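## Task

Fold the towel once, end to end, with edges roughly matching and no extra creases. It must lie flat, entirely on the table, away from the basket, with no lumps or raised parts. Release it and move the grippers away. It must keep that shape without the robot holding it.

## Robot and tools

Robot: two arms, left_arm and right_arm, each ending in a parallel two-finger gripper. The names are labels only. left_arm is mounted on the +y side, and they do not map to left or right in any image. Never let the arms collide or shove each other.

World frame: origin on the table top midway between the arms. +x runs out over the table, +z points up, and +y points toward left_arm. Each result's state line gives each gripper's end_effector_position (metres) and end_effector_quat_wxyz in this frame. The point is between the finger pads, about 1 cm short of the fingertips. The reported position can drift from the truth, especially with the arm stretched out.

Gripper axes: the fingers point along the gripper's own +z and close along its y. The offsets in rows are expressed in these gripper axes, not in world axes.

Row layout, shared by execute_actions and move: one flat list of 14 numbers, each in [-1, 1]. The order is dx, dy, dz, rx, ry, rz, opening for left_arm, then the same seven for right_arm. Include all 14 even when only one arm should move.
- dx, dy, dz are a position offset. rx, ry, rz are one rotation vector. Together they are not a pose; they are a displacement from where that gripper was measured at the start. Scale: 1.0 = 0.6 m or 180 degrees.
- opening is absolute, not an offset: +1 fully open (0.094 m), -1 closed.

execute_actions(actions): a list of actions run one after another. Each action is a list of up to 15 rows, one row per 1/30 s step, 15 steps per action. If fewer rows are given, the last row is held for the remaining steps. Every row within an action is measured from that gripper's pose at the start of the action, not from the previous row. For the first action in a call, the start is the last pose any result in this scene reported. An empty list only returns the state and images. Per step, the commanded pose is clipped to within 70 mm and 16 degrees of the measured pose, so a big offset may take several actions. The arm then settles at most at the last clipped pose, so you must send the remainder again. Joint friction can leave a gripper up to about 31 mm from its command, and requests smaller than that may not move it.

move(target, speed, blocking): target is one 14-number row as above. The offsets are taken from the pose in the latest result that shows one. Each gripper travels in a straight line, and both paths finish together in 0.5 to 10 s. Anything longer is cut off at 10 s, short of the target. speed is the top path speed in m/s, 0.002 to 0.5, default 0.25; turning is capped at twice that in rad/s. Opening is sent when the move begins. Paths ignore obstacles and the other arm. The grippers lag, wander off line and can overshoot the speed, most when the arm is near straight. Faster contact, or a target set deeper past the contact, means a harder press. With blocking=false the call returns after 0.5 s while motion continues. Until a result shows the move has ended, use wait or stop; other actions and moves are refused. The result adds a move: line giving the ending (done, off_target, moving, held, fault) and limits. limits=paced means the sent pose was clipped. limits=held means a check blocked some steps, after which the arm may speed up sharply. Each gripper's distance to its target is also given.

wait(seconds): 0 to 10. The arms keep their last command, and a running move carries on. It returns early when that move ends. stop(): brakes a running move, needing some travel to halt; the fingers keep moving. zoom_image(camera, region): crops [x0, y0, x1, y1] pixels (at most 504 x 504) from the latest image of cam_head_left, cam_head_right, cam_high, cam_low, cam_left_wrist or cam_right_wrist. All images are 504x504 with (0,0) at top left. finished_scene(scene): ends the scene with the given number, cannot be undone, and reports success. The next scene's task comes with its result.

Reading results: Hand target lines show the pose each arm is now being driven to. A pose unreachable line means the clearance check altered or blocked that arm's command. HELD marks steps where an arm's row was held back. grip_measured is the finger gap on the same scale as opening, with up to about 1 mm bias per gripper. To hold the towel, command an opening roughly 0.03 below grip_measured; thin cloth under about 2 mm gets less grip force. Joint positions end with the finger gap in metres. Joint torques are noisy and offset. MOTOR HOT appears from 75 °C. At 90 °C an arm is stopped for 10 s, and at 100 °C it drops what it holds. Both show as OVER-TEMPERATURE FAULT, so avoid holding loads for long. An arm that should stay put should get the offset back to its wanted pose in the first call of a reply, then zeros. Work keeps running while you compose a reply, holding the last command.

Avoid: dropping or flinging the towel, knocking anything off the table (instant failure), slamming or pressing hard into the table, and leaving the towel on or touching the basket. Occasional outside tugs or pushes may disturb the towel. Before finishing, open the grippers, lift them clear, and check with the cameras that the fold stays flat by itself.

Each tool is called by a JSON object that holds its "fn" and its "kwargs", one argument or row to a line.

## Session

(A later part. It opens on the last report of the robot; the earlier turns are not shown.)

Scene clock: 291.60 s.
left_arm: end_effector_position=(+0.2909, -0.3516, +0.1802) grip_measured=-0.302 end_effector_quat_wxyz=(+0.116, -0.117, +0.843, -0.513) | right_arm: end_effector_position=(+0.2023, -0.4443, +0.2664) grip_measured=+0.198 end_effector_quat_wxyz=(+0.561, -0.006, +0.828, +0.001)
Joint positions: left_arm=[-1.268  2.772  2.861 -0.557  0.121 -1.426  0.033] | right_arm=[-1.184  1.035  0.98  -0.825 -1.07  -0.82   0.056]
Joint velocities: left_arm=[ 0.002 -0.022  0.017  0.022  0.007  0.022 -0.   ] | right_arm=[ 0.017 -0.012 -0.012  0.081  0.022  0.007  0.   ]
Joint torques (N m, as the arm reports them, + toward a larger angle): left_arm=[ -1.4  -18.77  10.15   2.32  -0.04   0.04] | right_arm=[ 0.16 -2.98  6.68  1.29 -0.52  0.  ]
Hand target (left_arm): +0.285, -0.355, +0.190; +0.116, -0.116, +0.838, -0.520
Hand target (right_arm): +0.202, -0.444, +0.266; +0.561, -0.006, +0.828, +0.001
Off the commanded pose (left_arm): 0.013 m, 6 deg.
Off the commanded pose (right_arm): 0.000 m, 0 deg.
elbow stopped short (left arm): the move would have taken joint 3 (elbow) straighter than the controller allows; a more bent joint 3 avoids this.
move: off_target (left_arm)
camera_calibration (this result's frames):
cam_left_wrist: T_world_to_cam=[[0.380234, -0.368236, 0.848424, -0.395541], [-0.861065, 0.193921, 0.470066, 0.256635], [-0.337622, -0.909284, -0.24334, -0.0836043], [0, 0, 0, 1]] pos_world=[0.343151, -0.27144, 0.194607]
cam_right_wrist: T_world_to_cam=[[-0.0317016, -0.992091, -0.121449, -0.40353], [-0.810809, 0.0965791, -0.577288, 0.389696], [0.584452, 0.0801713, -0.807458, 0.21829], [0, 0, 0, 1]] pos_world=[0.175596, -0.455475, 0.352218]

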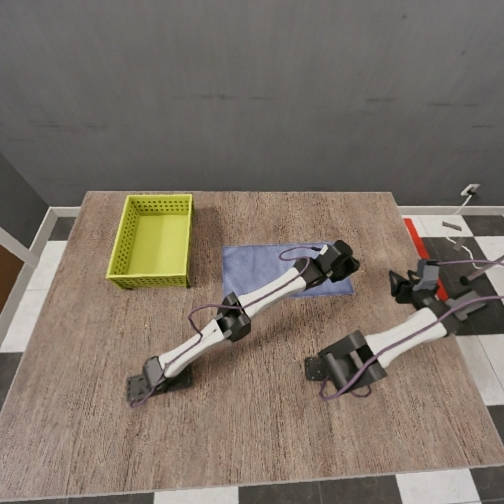

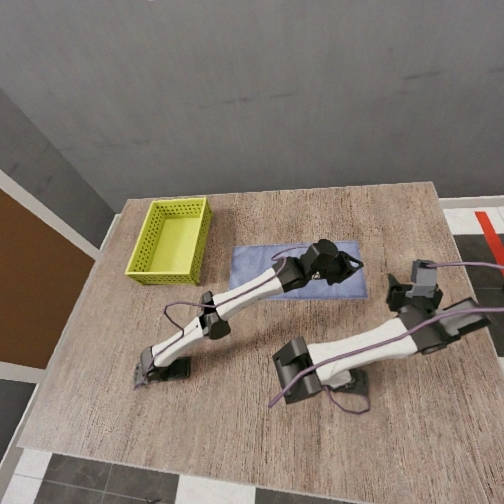

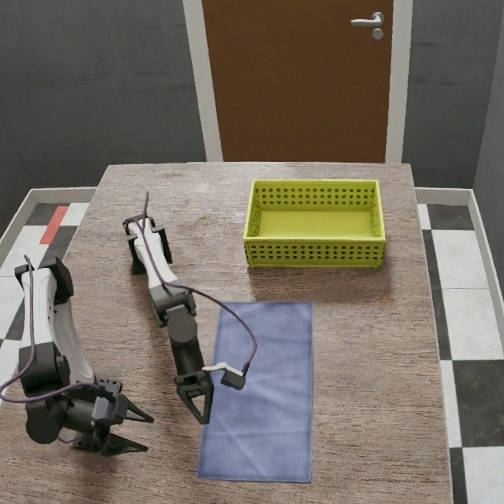

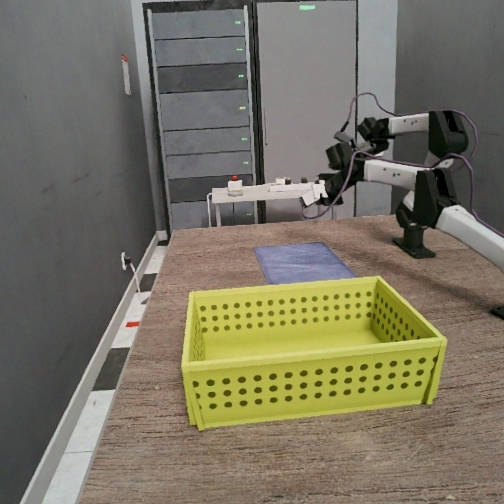

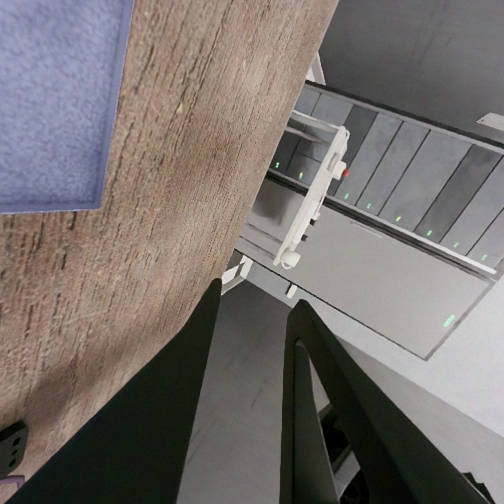

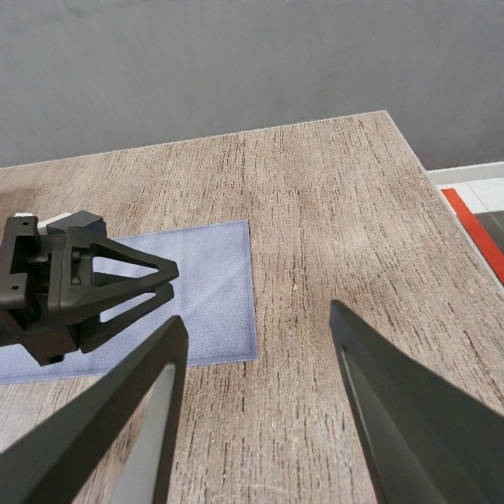

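{"fn": "move", "kwargs": {
  "target": [0.038,0.22,-0.893,0,0,0,0, 0,0,0,0,0,0,-0.15],
  "speed": 0.35
}}

{"fn": "move", "kwargs": {
  "target": [0,0,0,0,0,0,0, 0.193,-0.043,0.352,-0.262,0.347,0.182,-0.15]
}}

Scene clock: 297.97 s.
left_arm: end_effector_position=(+0.0825, +0.1435, +0.3054) grip_measured=-0.002 end_effector_quat_wxyz=(+0.119, -0.116, +0.842, -0.514) | right_arm: end_effector_position=(+0.2023, -0.4443, +0.2664) grip_measured=-0.148 end_effector_quat_wxyz=(+0.561, -0.006, +0.828, +0.001)
Joint positions: left_arm=[-0.307  0.679  1.109 -1.251  0.919 -0.774  0.047] | right_arm=[-1.184  1.035  0.98  -0.825 -1.07  -0.82   0.04 ]
Joint velocities: left_arm=[ 0.007 -0.002  0.007 -0.081  0.066 -0.022  0.   ] | right_arm=[ 0.007  0.017 -0.012  0.022 -0.022 -0.037  0.   ]
Joint torques (N m, as the arm reports them, + toward a larger angle): left_arm=[0.58 2.69 8.73 1.69 0.44 0.19] | right_arm=[ 0.22 -2.95  6.7   1.29 -0.52  0.  ]
Hand target (left_arm): +0.084, +0.144, +0.310; +0.121, -0.117, +0.841, -0.514
Hand target (right_arm): +0.202, -0.444, +0.266; +0.561, -0.006, +0.828, +0.001
Off the commanded pose (left_arm): 0.010 m, 0 deg.
Off the commanded pose (right_arm): 0.000 m, 0 deg.
move: done
camera_calibration (this result's frames):
cam_left_wrist: T_world_to_cam=[[0.376151, -0.366175, 0.851133, -0.24094], [-0.86398, 0.193245, 0.464967, -0.0757532], [-0.334737, -0.910259, -0.243678, 0.326733], [0, 0, 0, 1]] pos_world=[0.13455, 0.223825, 0.319912]
cam_right_wrist: T_world_to_cam=[[-0.0317016, -0.992091, -0.121449, -0.40353], [-0.810809, 0.0965791, -0.577288, 0.389696], [0.584452, 0.0801713, -0.807458, 0.21829], [0, 0, 0, 1]] pos_world=[0.175596, -0.455475, 0.352218]

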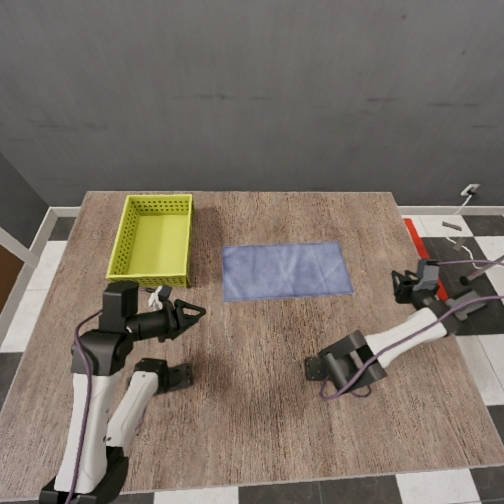

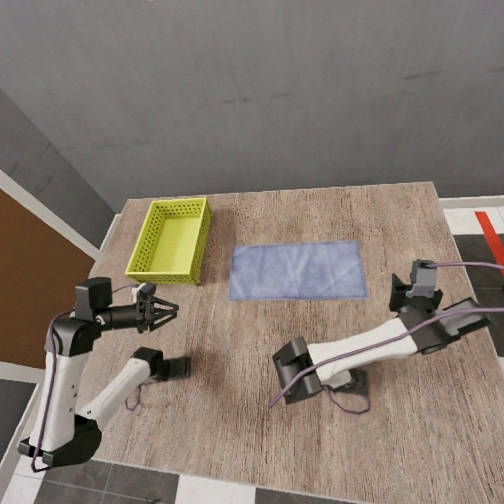

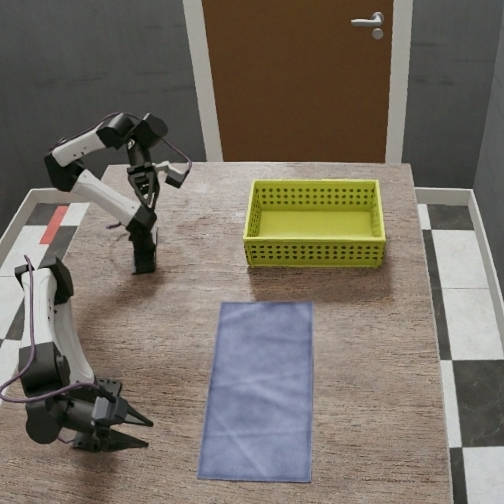

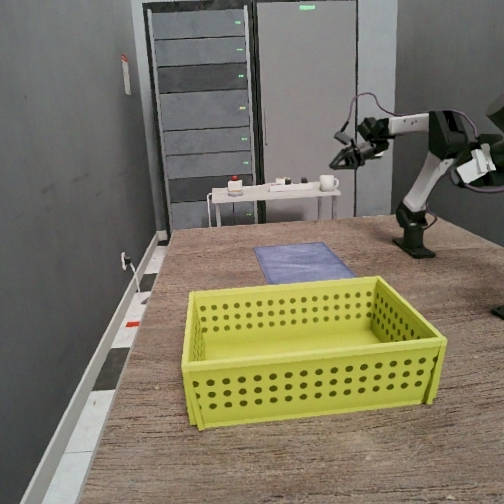

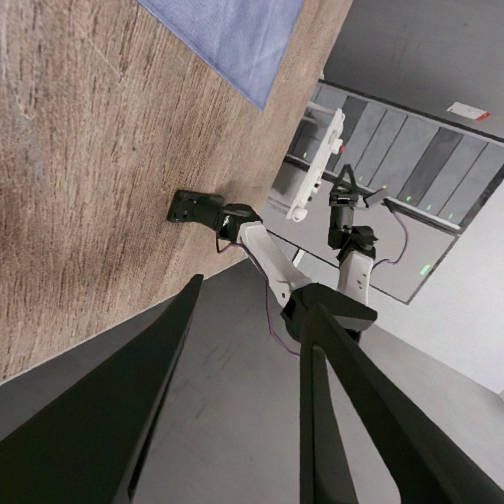

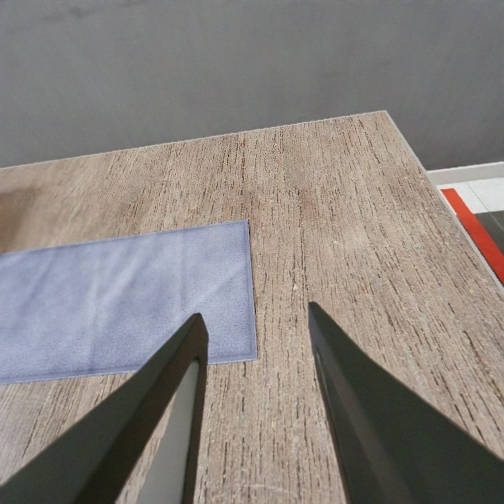

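Scene clock: 301.37 s.
left_arm: end_effector_position=(+0.0825, +0.1435, +0.3054) grip_measured=-0.002 end_effector_quat_wxyz=(+0.118, -0.116, +0.842, -0.514) | right_arm: end_effector_position=(+0.3519, -0.4713, +0.0775) grip_measured=-0.148 end_effector_quat_wxyz=(+0.133, +0.066, +0.922, +0.358)
Joint positions: left_arm=[-0.307  0.679  1.109 -1.251  0.919 -0.774  0.047] | right_arm=[-0.721  2.399  2.068 -1.559 -0.73  -0.742  0.04 ]
Joint velocities: left_arm=[-0.022  0.007  0.012 -0.066  0.022  0.007 -0.   ] | right_arm=[-0.012 -0.002  0.002 -0.037 -0.022  0.095  0.   ]
Joint torques (N m, as the arm reports them, + toward a larger angle): left_arm=[-0.4   1.48  6.92  1.8   0.37  0.09] | right_arm=[  0.93 -14.27   7.1   -0.35  -0.5    0.04]
Hand target (left_arm): +0.083, +0.143, +0.305; +0.118, -0.116, +0.842, -0.514
Hand target (right_arm): +0.356, -0.470, +0.079; +0.131, +0.066, +0.922, +0.359
Off the commanded pose (left_arm): 0.000 m, 0 deg.
Off the commanded pose (right_arm): 0.006 m, 21 deg; orientation clipped at the last step of the last action.
joint sent to its limit (right arm) — the command would take joint 4 (wrist pitch) past its lower limit, so that joint was sent only as far as its limit.
move: off_target (right_arm); limits=paced
camera_calibration (this result's frames):
cam_left_wrist: T_world_to_cam=[[0.376083, -0.366036, 0.851222, -0.241012], [-0.863915, 0.193599, 0.464941, -0.0758468], [-0.334981, -0.91024, -0.243415, 0.326634], [0, 0, 0, 1]] pos_world=[0.134532, 0.22378, 0.319927]
cam_right_wrist: T_world_to_cam=[[-0.150754, -0.694208, -0.703809, -0.221072], [-0.953398, -0.0861227, 0.289164, 0.301427], [-0.261354, 0.714603, -0.648873, 0.564767], [0, 0, 0, 1]] pos_world=[0.401656, -0.531094, 0.123708]

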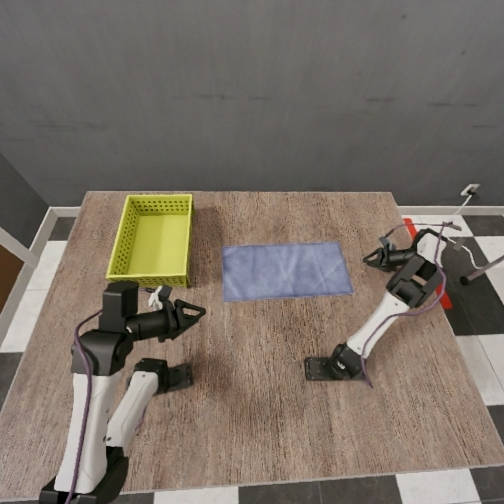

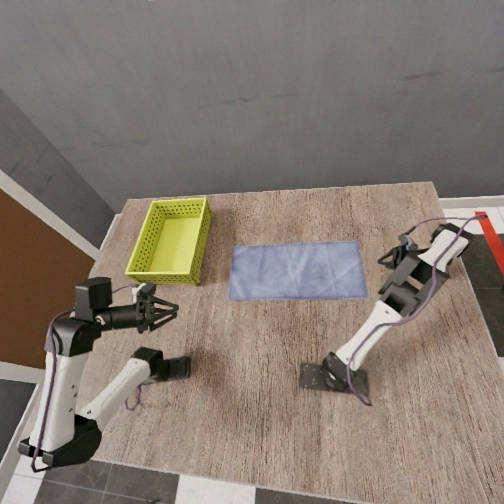

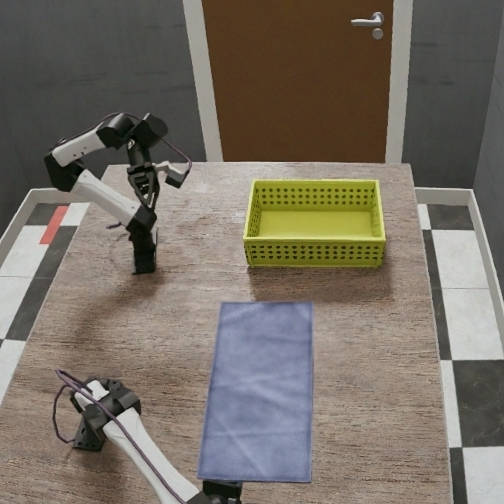

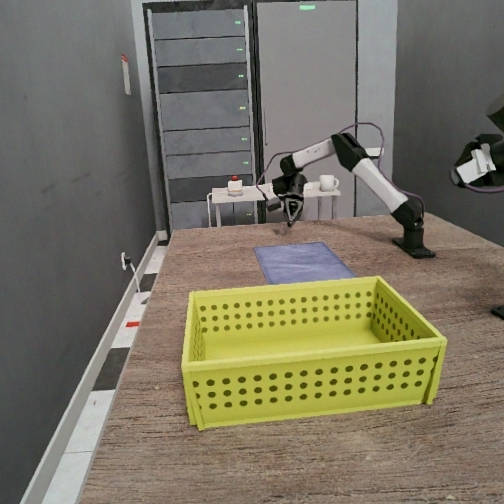

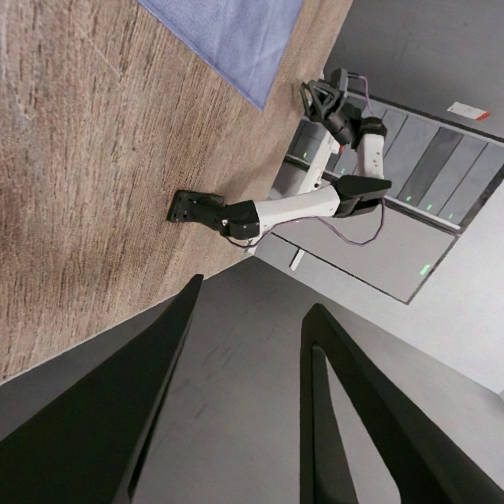

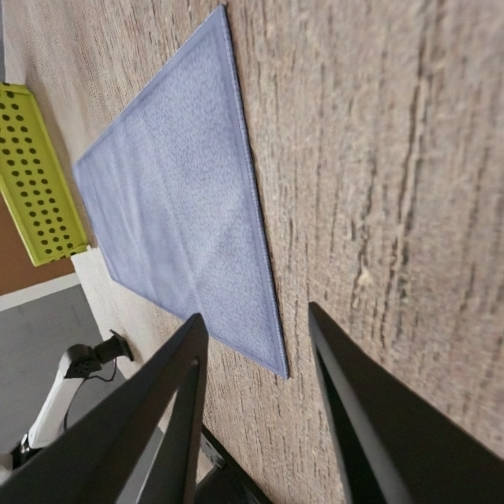

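{"fn": "move", "kwargs": {
  "target": [0,0,0,0,0,0,0, 0.012,-0.047,0.062,-0.063,0.095,0,-0.15],
  "speed": 0.08
}}

Scene clock: 305.83 s.
left_arm: end_effector_position=(+0.0825, +0.1435, +0.3054) grip_measured=-0.002 end_effector_quat_wxyz=(+0.118, -0.116, +0.842, -0.514) | right_arm: end_effector_position=(+0.3510, -0.4681, +0.0312) grip_measured=-0.148 end_effector_quat_wxyz=(+0.096, +0.058, +0.919, +0.379)
Joint positions: left_arm=[-0.307  0.679  1.109 -1.251  0.919 -0.774  0.047] | right_arm=[-0.709  2.529  2.101 -1.56  -0.708 -0.782  0.04 ]
Joint velocities: left_arm=[-0.012  0.007  0.002 -0.037  0.007 -0.022  0.   ] | right_arm=[-0.007  0.017  0.002 -0.095 -0.095 -0.007  0.001]
Joint torques (N m, as the arm reports them, + toward a larger angle): left_arm=[-0.41  1.48  6.91  1.8   0.37  0.1 ] | right_arm=[  1.18 -14.45   6.96  -0.52  -0.41  -0.11]
Hand target (left_arm): +0.082, +0.143, +0.305; +0.118, -0.116, +0.842, -0.514
Hand target (right_arm): +0.355, -0.466, +0.030; +0.093, +0.047, +0.920, +0.377
Off the commanded pose (left_arm): 0.000 m, 0 deg.
Off the commanded pose (right_arm): 0.004 m, 16 deg.
joint sent to its limit (right arm) — the command would take joint 4 (wrist pitch) past its lower limit, so that joint was sent only as far as its limit.
move: off_target (right_arm)
camera_calibration (this result's frames):
cam_left_wrist: T_world_to_cam=[[0.376083, -0.366036, 0.851222, -0.241012], [-0.863915, 0.193599, 0.464941, -0.0758468], [-0.334981, -0.91024, -0.243415, 0.326634], [0, 0, 0, 1]] pos_world=[0.134532, 0.22378, 0.319927]
cam_right_wrist: T_world_to_cam=[[-0.160898, -0.671, -0.723789, -0.236511], [-0.929131, -0.144382, 0.340397, 0.27688], [-0.332908, 0.727264, -0.600216, 0.561736], [0, 0, 0, 1]] pos_world=[0.40621, -0.527253, 0.0717306]

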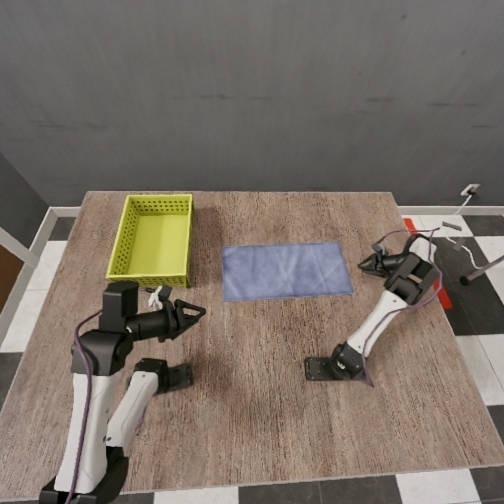

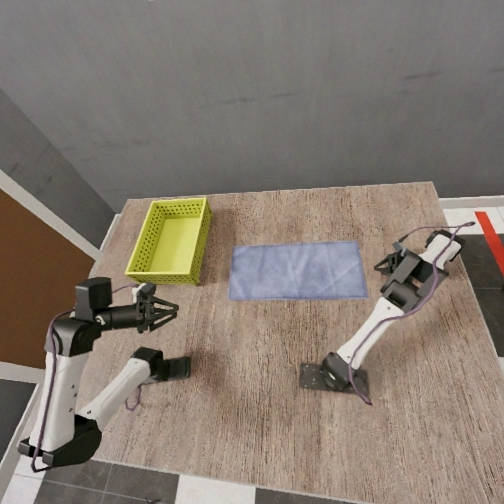

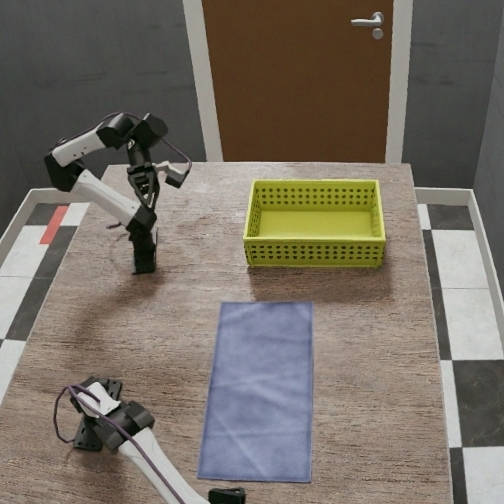

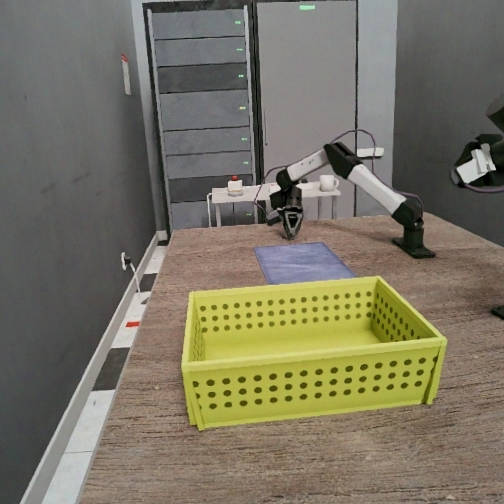

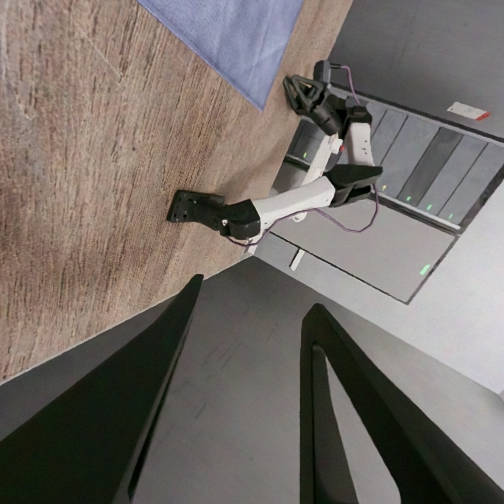

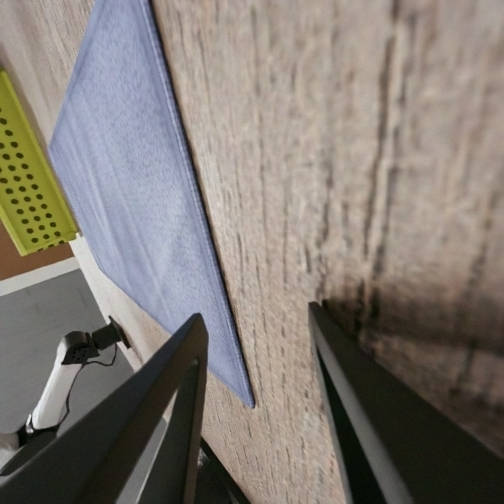

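{"fn": "move", "kwargs": {
  "target": [0,0,0,0,0,0,0, 0.02,0.074,0.077,0,0,0,-0.15],
  "speed": 0.05
}}

Scene clock: 309.40 s.
left_arm: end_effector_position=(+0.0825, +0.1435, +0.3054) grip_measured=-0.002 end_effector_quat_wxyz=(+0.118, -0.116, +0.842, -0.514) | right_arm: end_effector_position=(+0.3489, -0.4065, +0.0302) grip_measured=-0.148 end_effector_quat_wxyz=(+0.090, +0.063, +0.916, +0.387)
Joint positions: left_arm=[-0.307  0.679  1.109 -1.251  0.919 -0.774  0.047] | right_arm=[-0.606  2.337  1.747 -1.332 -0.753 -0.651  0.04 ]
Joint velocities: left_arm=[-0.012  0.007  0.002 -0.037  0.022  0.037  0.001] | right_arm=[-0.012  0.002 -0.027 -0.007  0.051  0.007 -0.001]
Joint torques (N m, as the arm reports them, + toward a larger angle): left_arm=[-0.41  1.48  6.91  1.8   0.37  0.1 ] | right_arm=[  1.11 -16.08   3.4    0.02  -0.45   0.04]
Hand target (left_arm): +0.082, +0.143, +0.305; +0.118, -0.116, +0.842, -0.514
Hand target (right_arm): +0.351, -0.403, +0.029; +0.095, +0.057, +0.918, +0.380
Off the commanded pose (left_arm): 0.000 m, 0 deg.
Off the commanded pose (right_arm): 0.004 m, 1 deg.
move: done
camera_calibration (this result's frames):
cam_left_wrist: T_world_to_cam=[[0.376083, -0.366036, 0.851222, -0.241012], [-0.863915, 0.193599, 0.464941, -0.0758468], [-0.334981, -0.91024, -0.243415, 0.326634], [0, 0, 0, 1]] pos_world=[0.134532, 0.22378, 0.319927]
cam_right_wrist: T_world_to_cam=[[-0.17394, -0.656913, -0.733628, -0.185684], [-0.925119, -0.146311, 0.350354, 0.281626], [-0.33749, 0.739634, -0.582273, 0.521739], [0, 0, 0, 1]] pos_world=[0.404322, -0.466669, 0.0689031]

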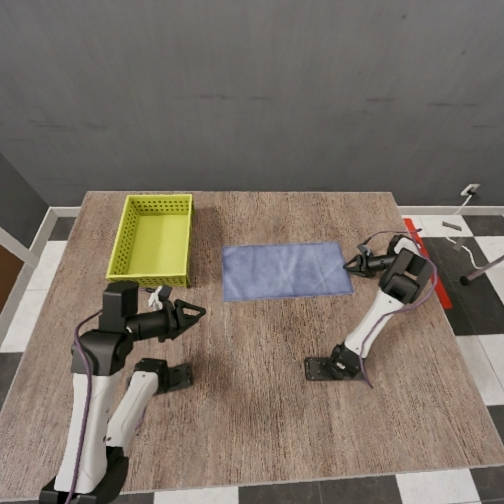

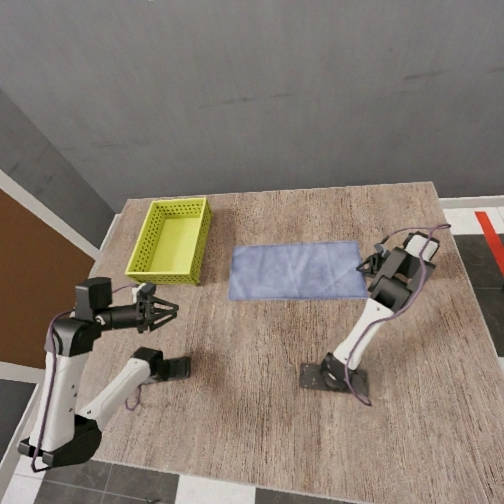

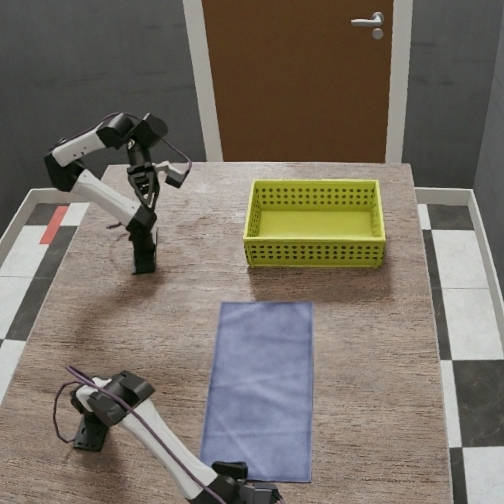

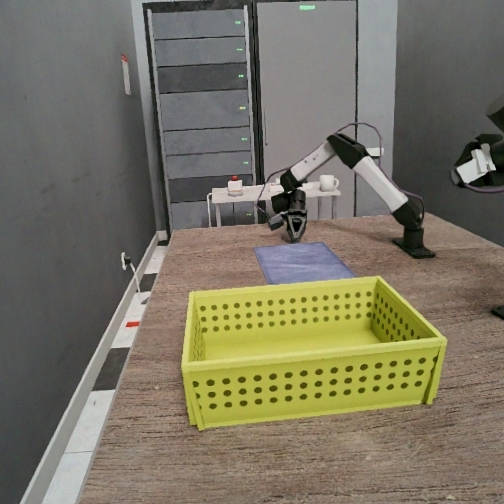

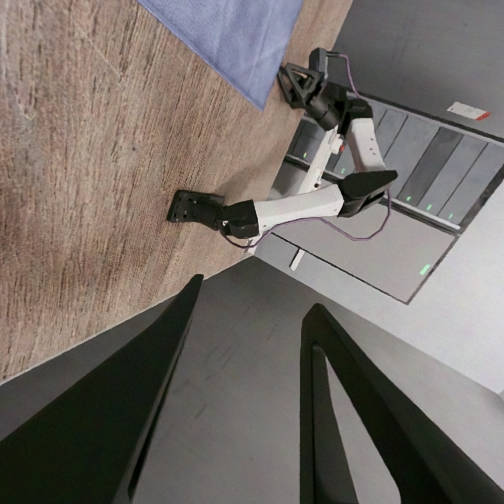

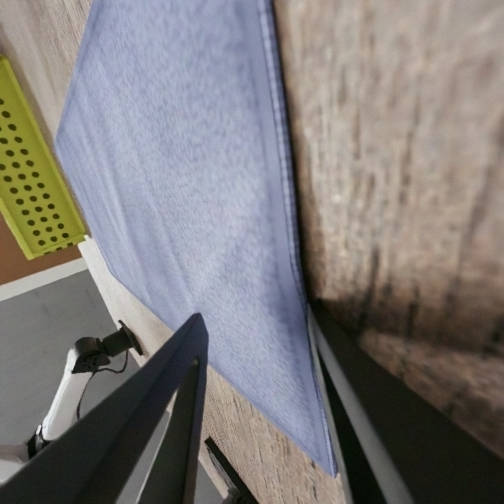

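Hem just reaching the tip; slide further 2.5 cm.

{"fn": "move", "kwargs": {
  "target": [0,0,0,0,0,0,0, 0.01,0.036,0.036,0,0,0,-0.15],
  "speed": 0.05
}}

{"fn": "move", "kwargs": {
  "target": [0,0,0,0,0,0,0, 0,0,0,0,0,0,-1]
}}

Scene clock: 311.43 s.
left_arm: end_effector_position=(+0.0825, +0.1435, +0.3054) grip_measured=-0.002 end_effector_quat_wxyz=(+0.118, -0.116, +0.842, -0.514) | right_arm: end_effector_position=(+0.3473, -0.3793, +0.0300) grip_measured=-0.148 end_effector_quat_wxyz=(+0.084, +0.068, +0.913, +0.392)
Joint positions: left_arm=[-0.307  0.679  1.109 -1.251  0.919 -0.774  0.047] | right_arm=[-0.555  2.273  1.632 -1.252 -0.774 -0.581  0.04 ]
Joint velocities: left_arm=[-0.002  0.002 -0.017  0.037 -0.022 -0.037  0.001] | right_arm=[-0.032  0.007 -0.012  0.007 -0.051  0.066  0.   ]
Joint torques (N m, as the arm reports them, + toward a larger angle): left_arm=[-0.41  1.47  6.93  1.8   0.38  0.1 ] | right_arm=[  1.15 -15.66   3.4    0.03  -0.5    0.01]
Hand target (left_arm): +0.082, +0.143, +0.305; +0.118, -0.116, +0.842, -0.514
Hand target (right_arm): +0.349, -0.375, +0.030; +0.089, +0.063, +0.915, +0.387
Off the commanded pose (left_arm): 0.000 m, 0 deg.
Off the commanded pose (right_arm): 0.004 m, 1 deg.
move: done
camera_calibration (this result's frames):
cam_left_wrist: T_world_to_cam=[[0.376083, -0.366036, 0.851222, -0.241012], [-0.863915, 0.193599, 0.464941, -0.0758468], [-0.334981, -0.91024, -0.243415, 0.326634], [0, 0, 0, 1]] pos_world=[0.134532, 0.22378, 0.319927]
cam_right_wrist: T_world_to_cam=[[-0.186598, -0.646049, -0.740136, -0.159553], [-0.92075, -0.147746, 0.361097, 0.281889], [-0.342639, 0.74886, -0.56728, 0.505866], [0, 0, 0, 1]] pos_world=[0.403106, -0.440254, 0.0670876]

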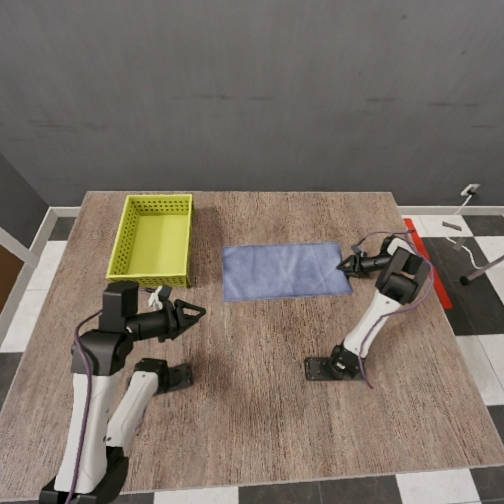

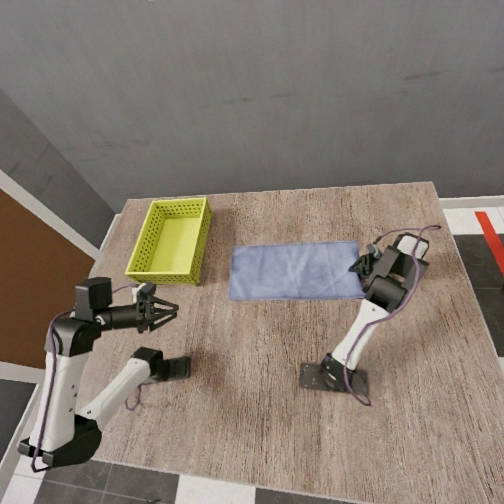

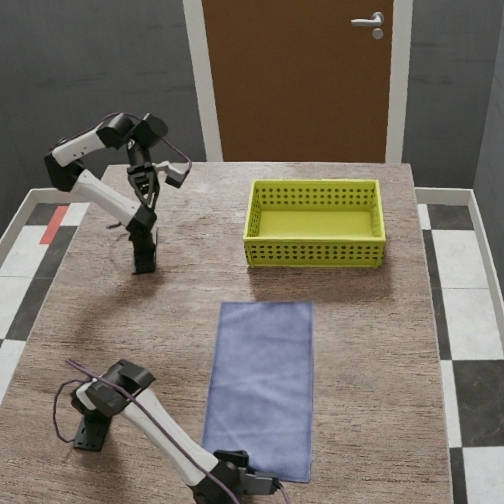

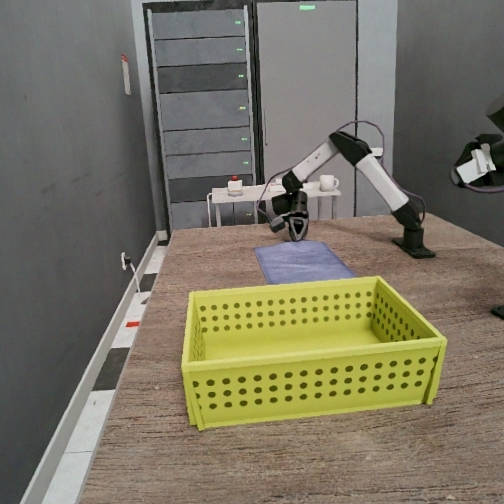

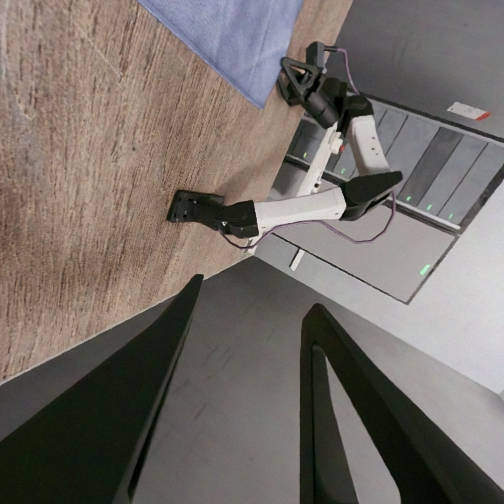

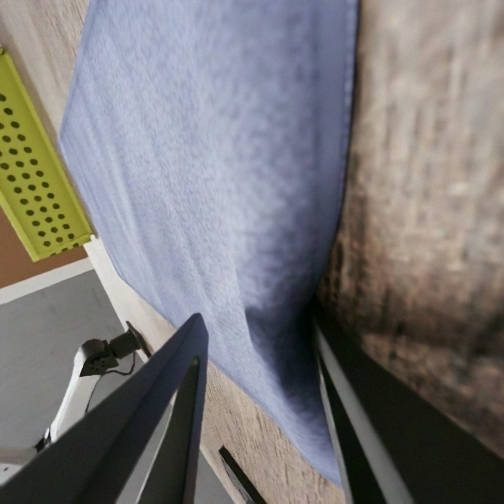

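Scene clock: 311.93 s.
left_arm: end_effector_position=(+0.0825, +0.1435, +0.3054) grip_measured=-0.002 end_effector_quat_wxyz=(+0.118, -0.116, +0.842, -0.514) | right_arm: end_effector_position=(+0.3473, -0.3793, +0.0300) grip_measured=-0.908 end_effector_quat_wxyz=(+0.084, +0.068, +0.913, +0.392)
Joint positions: left_arm=[-0.307  0.679  1.109 -1.251  0.919 -0.774  0.047] | right_arm=[-0.555  2.273  1.632 -1.252 -0.774 -0.58   0.004]
Joint velocities: left_arm=[ 0.012 -0.012 -0.017 -0.037  0.081  0.022  0.   ] | right_arm=[-0.007 -0.002  0.022  0.066 -0.007 -0.007  0.001]
Joint torques (N m, as the arm reports them, + toward a larger angle): left_arm=[-0.4   1.47  6.92  1.8   0.38  0.1 ] | right_arm=[  0.19 -13.82   5.06  -0.24  -0.49  -0.05]
Hand target (left_arm): +0.082, +0.143, +0.305; +0.118, -0.116, +0.842, -0.514
Hand target (right_arm): +0.347, -0.379, +0.030; +0.084, +0.068, +0.913, +0.392
Off the commanded pose (left_arm): 0.000 m, 0 deg.
Off the commanded pose (right_arm): 0.000 m, 0 deg.
move: done
camera_calibration (this result's frames):
cam_left_wrist: T_world_to_cam=[[0.376083, -0.366036, 0.851222, -0.241012], [-0.863915, 0.193599, 0.464941, -0.0758468], [-0.334981, -0.91024, -0.243415, 0.326634], [0, 0, 0, 1]] pos_world=[0.134532, 0.22378, 0.319927]
cam_right_wrist: T_world_to_cam=[[-0.186964, -0.645943, -0.740137, -0.159385], [-0.920691, -0.147536, 0.361333, 0.281941], [-0.342598, 0.748993, -0.567129, 0.505897], [0, 0, 0, 1]] pos_world=[0.4031, -0.440271, 0.0670678]

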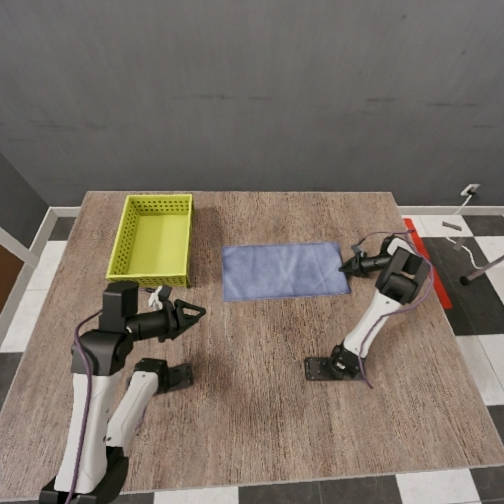

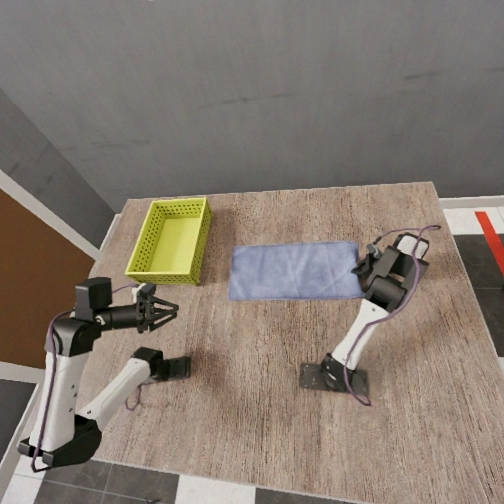

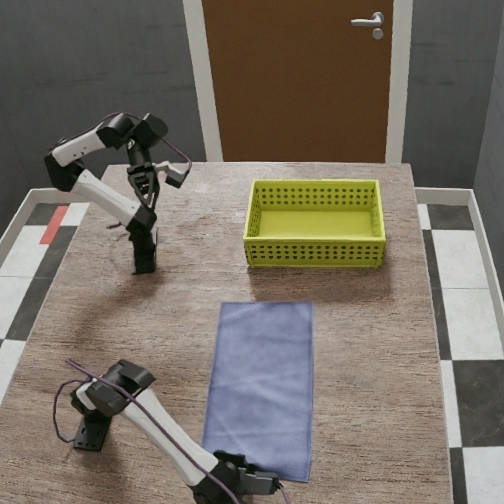

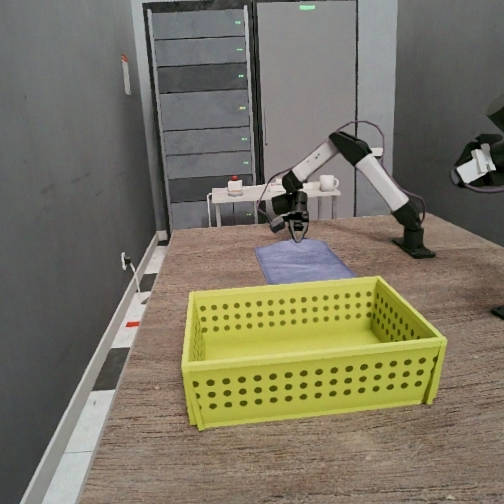

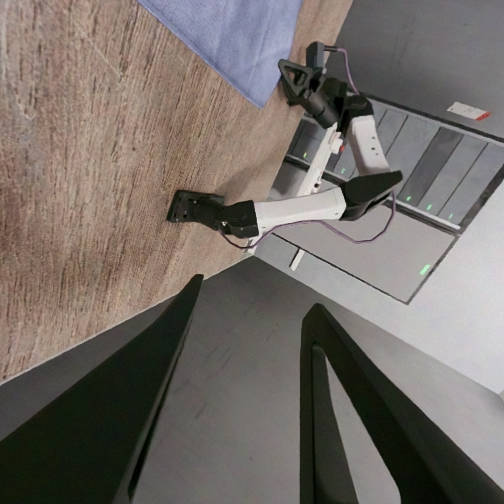

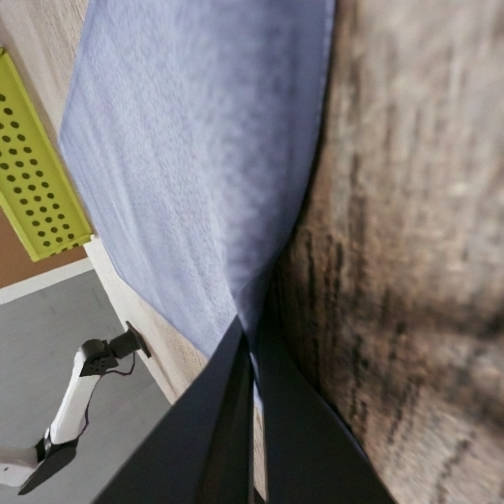

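{"fn": "move", "kwargs": {
  "target": [0,0,0,0,0,0,0, 0.02,0.365,0.032,0.09,0.063,-0.028,-1],
  "speed": 0.12
}}

Scene clock: 316.30 s.
left_arm: end_effector_position=(+0.0825, +0.1435, +0.3054) grip_measured=-0.002 end_effector_quat_wxyz=(+0.118, -0.116, +0.842, -0.514) | right_arm: end_effector_position=(+0.3514, -0.2141, +0.1688) grip_measured=-0.908 end_effector_quat_wxyz=(-0.004, +0.000, +0.964, +0.267)
Joint positions: left_arm=[-0.307  0.679  1.109 -1.251  0.919 -0.774  0.047] | right_arm=[-0.029  1.984  1.882 -1.52  -0.538 -0.085  0.004]
Joint velocities: left_arm=[-0.017 -0.017 -0.007 -0.007 -0.007 -0.066 -0.001] | right_arm=[ 0.007 -0.017  0.017 -0.066 -0.007 -0.007  0.   ]
Joint torques (N m, as the arm reports them, + toward a larger angle): left_arm=[-0.4   1.48  6.94  1.8   0.38  0.1 ] | right_arm=[  0.69 -12.34   7.58   0.1   -0.37   0.08]
Hand target (left_arm): +0.082, +0.143, +0.305; +0.118, -0.116, +0.842, -0.514
Hand target (right_arm): +0.352, -0.213, +0.176; +0.000, -0.000, +0.964, +0.264
Off the commanded pose (left_arm): 0.000 m, 0 deg.
Off the commanded pose (right_arm): 0.007 m, 1 deg.
move: done
camera_calibration (this result's frames):
cam_left_wrist: T_world_to_cam=[[0.376083, -0.366036, 0.851222, -0.241012], [-0.863915, 0.193599, 0.464941, -0.0758468], [-0.334981, -0.91024, -0.243415, 0.326634], [0, 0, 0, 1]] pos_world=[0.134532, 0.22378, 0.319927]
cam_right_wrist: T_world_to_cam=[[-0.135831, -0.846107, -0.515416, -0.0478959], [-0.830919, -0.186034, 0.524371, 0.192606], [-0.539559, 0.499495, -0.677776, 0.496675], [0, 0, 0, 1]] pos_world=[0.42152, -0.25278, 0.210951]

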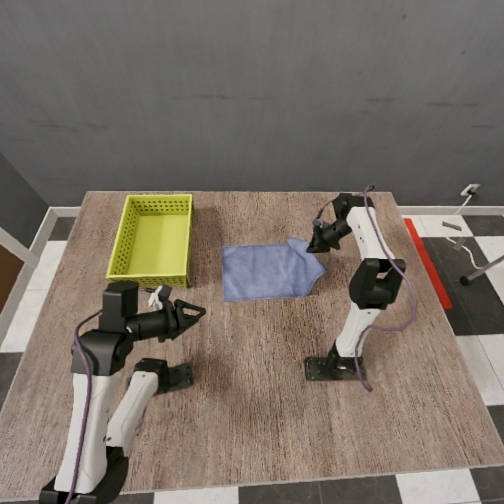

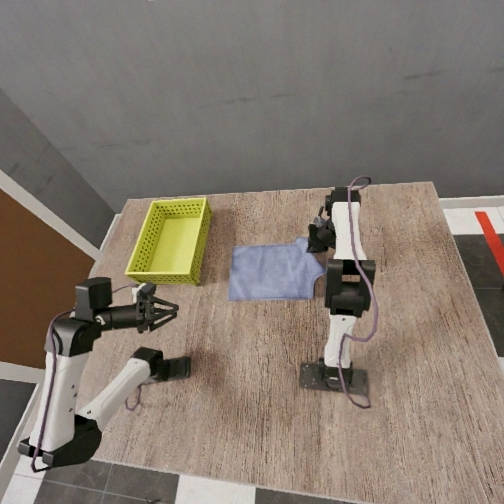

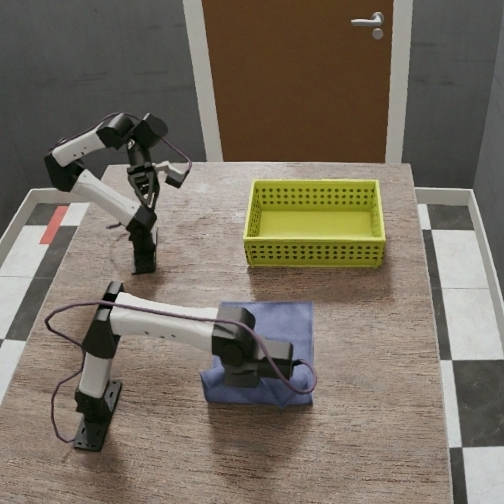

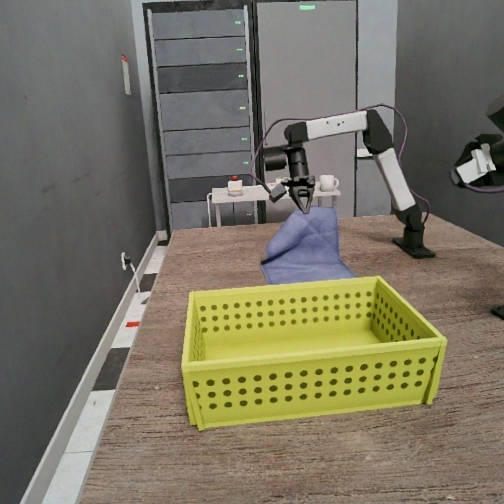

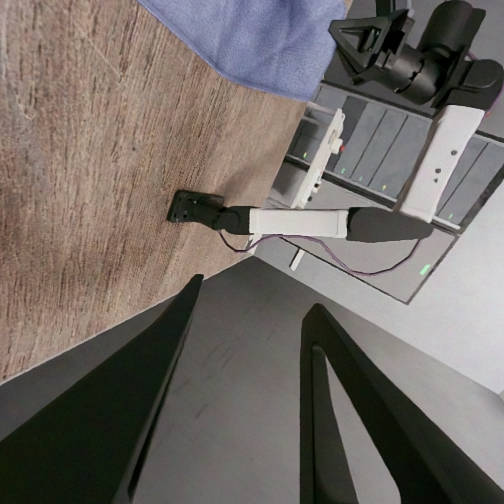

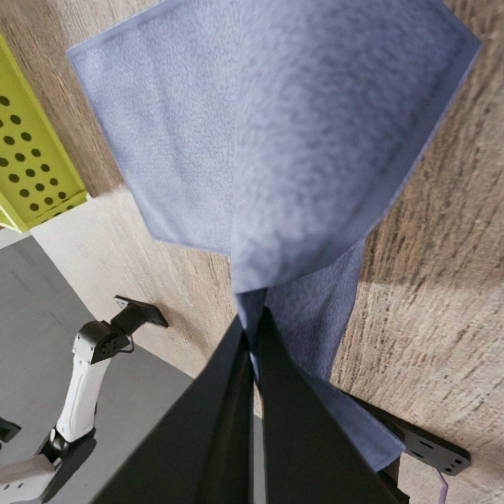

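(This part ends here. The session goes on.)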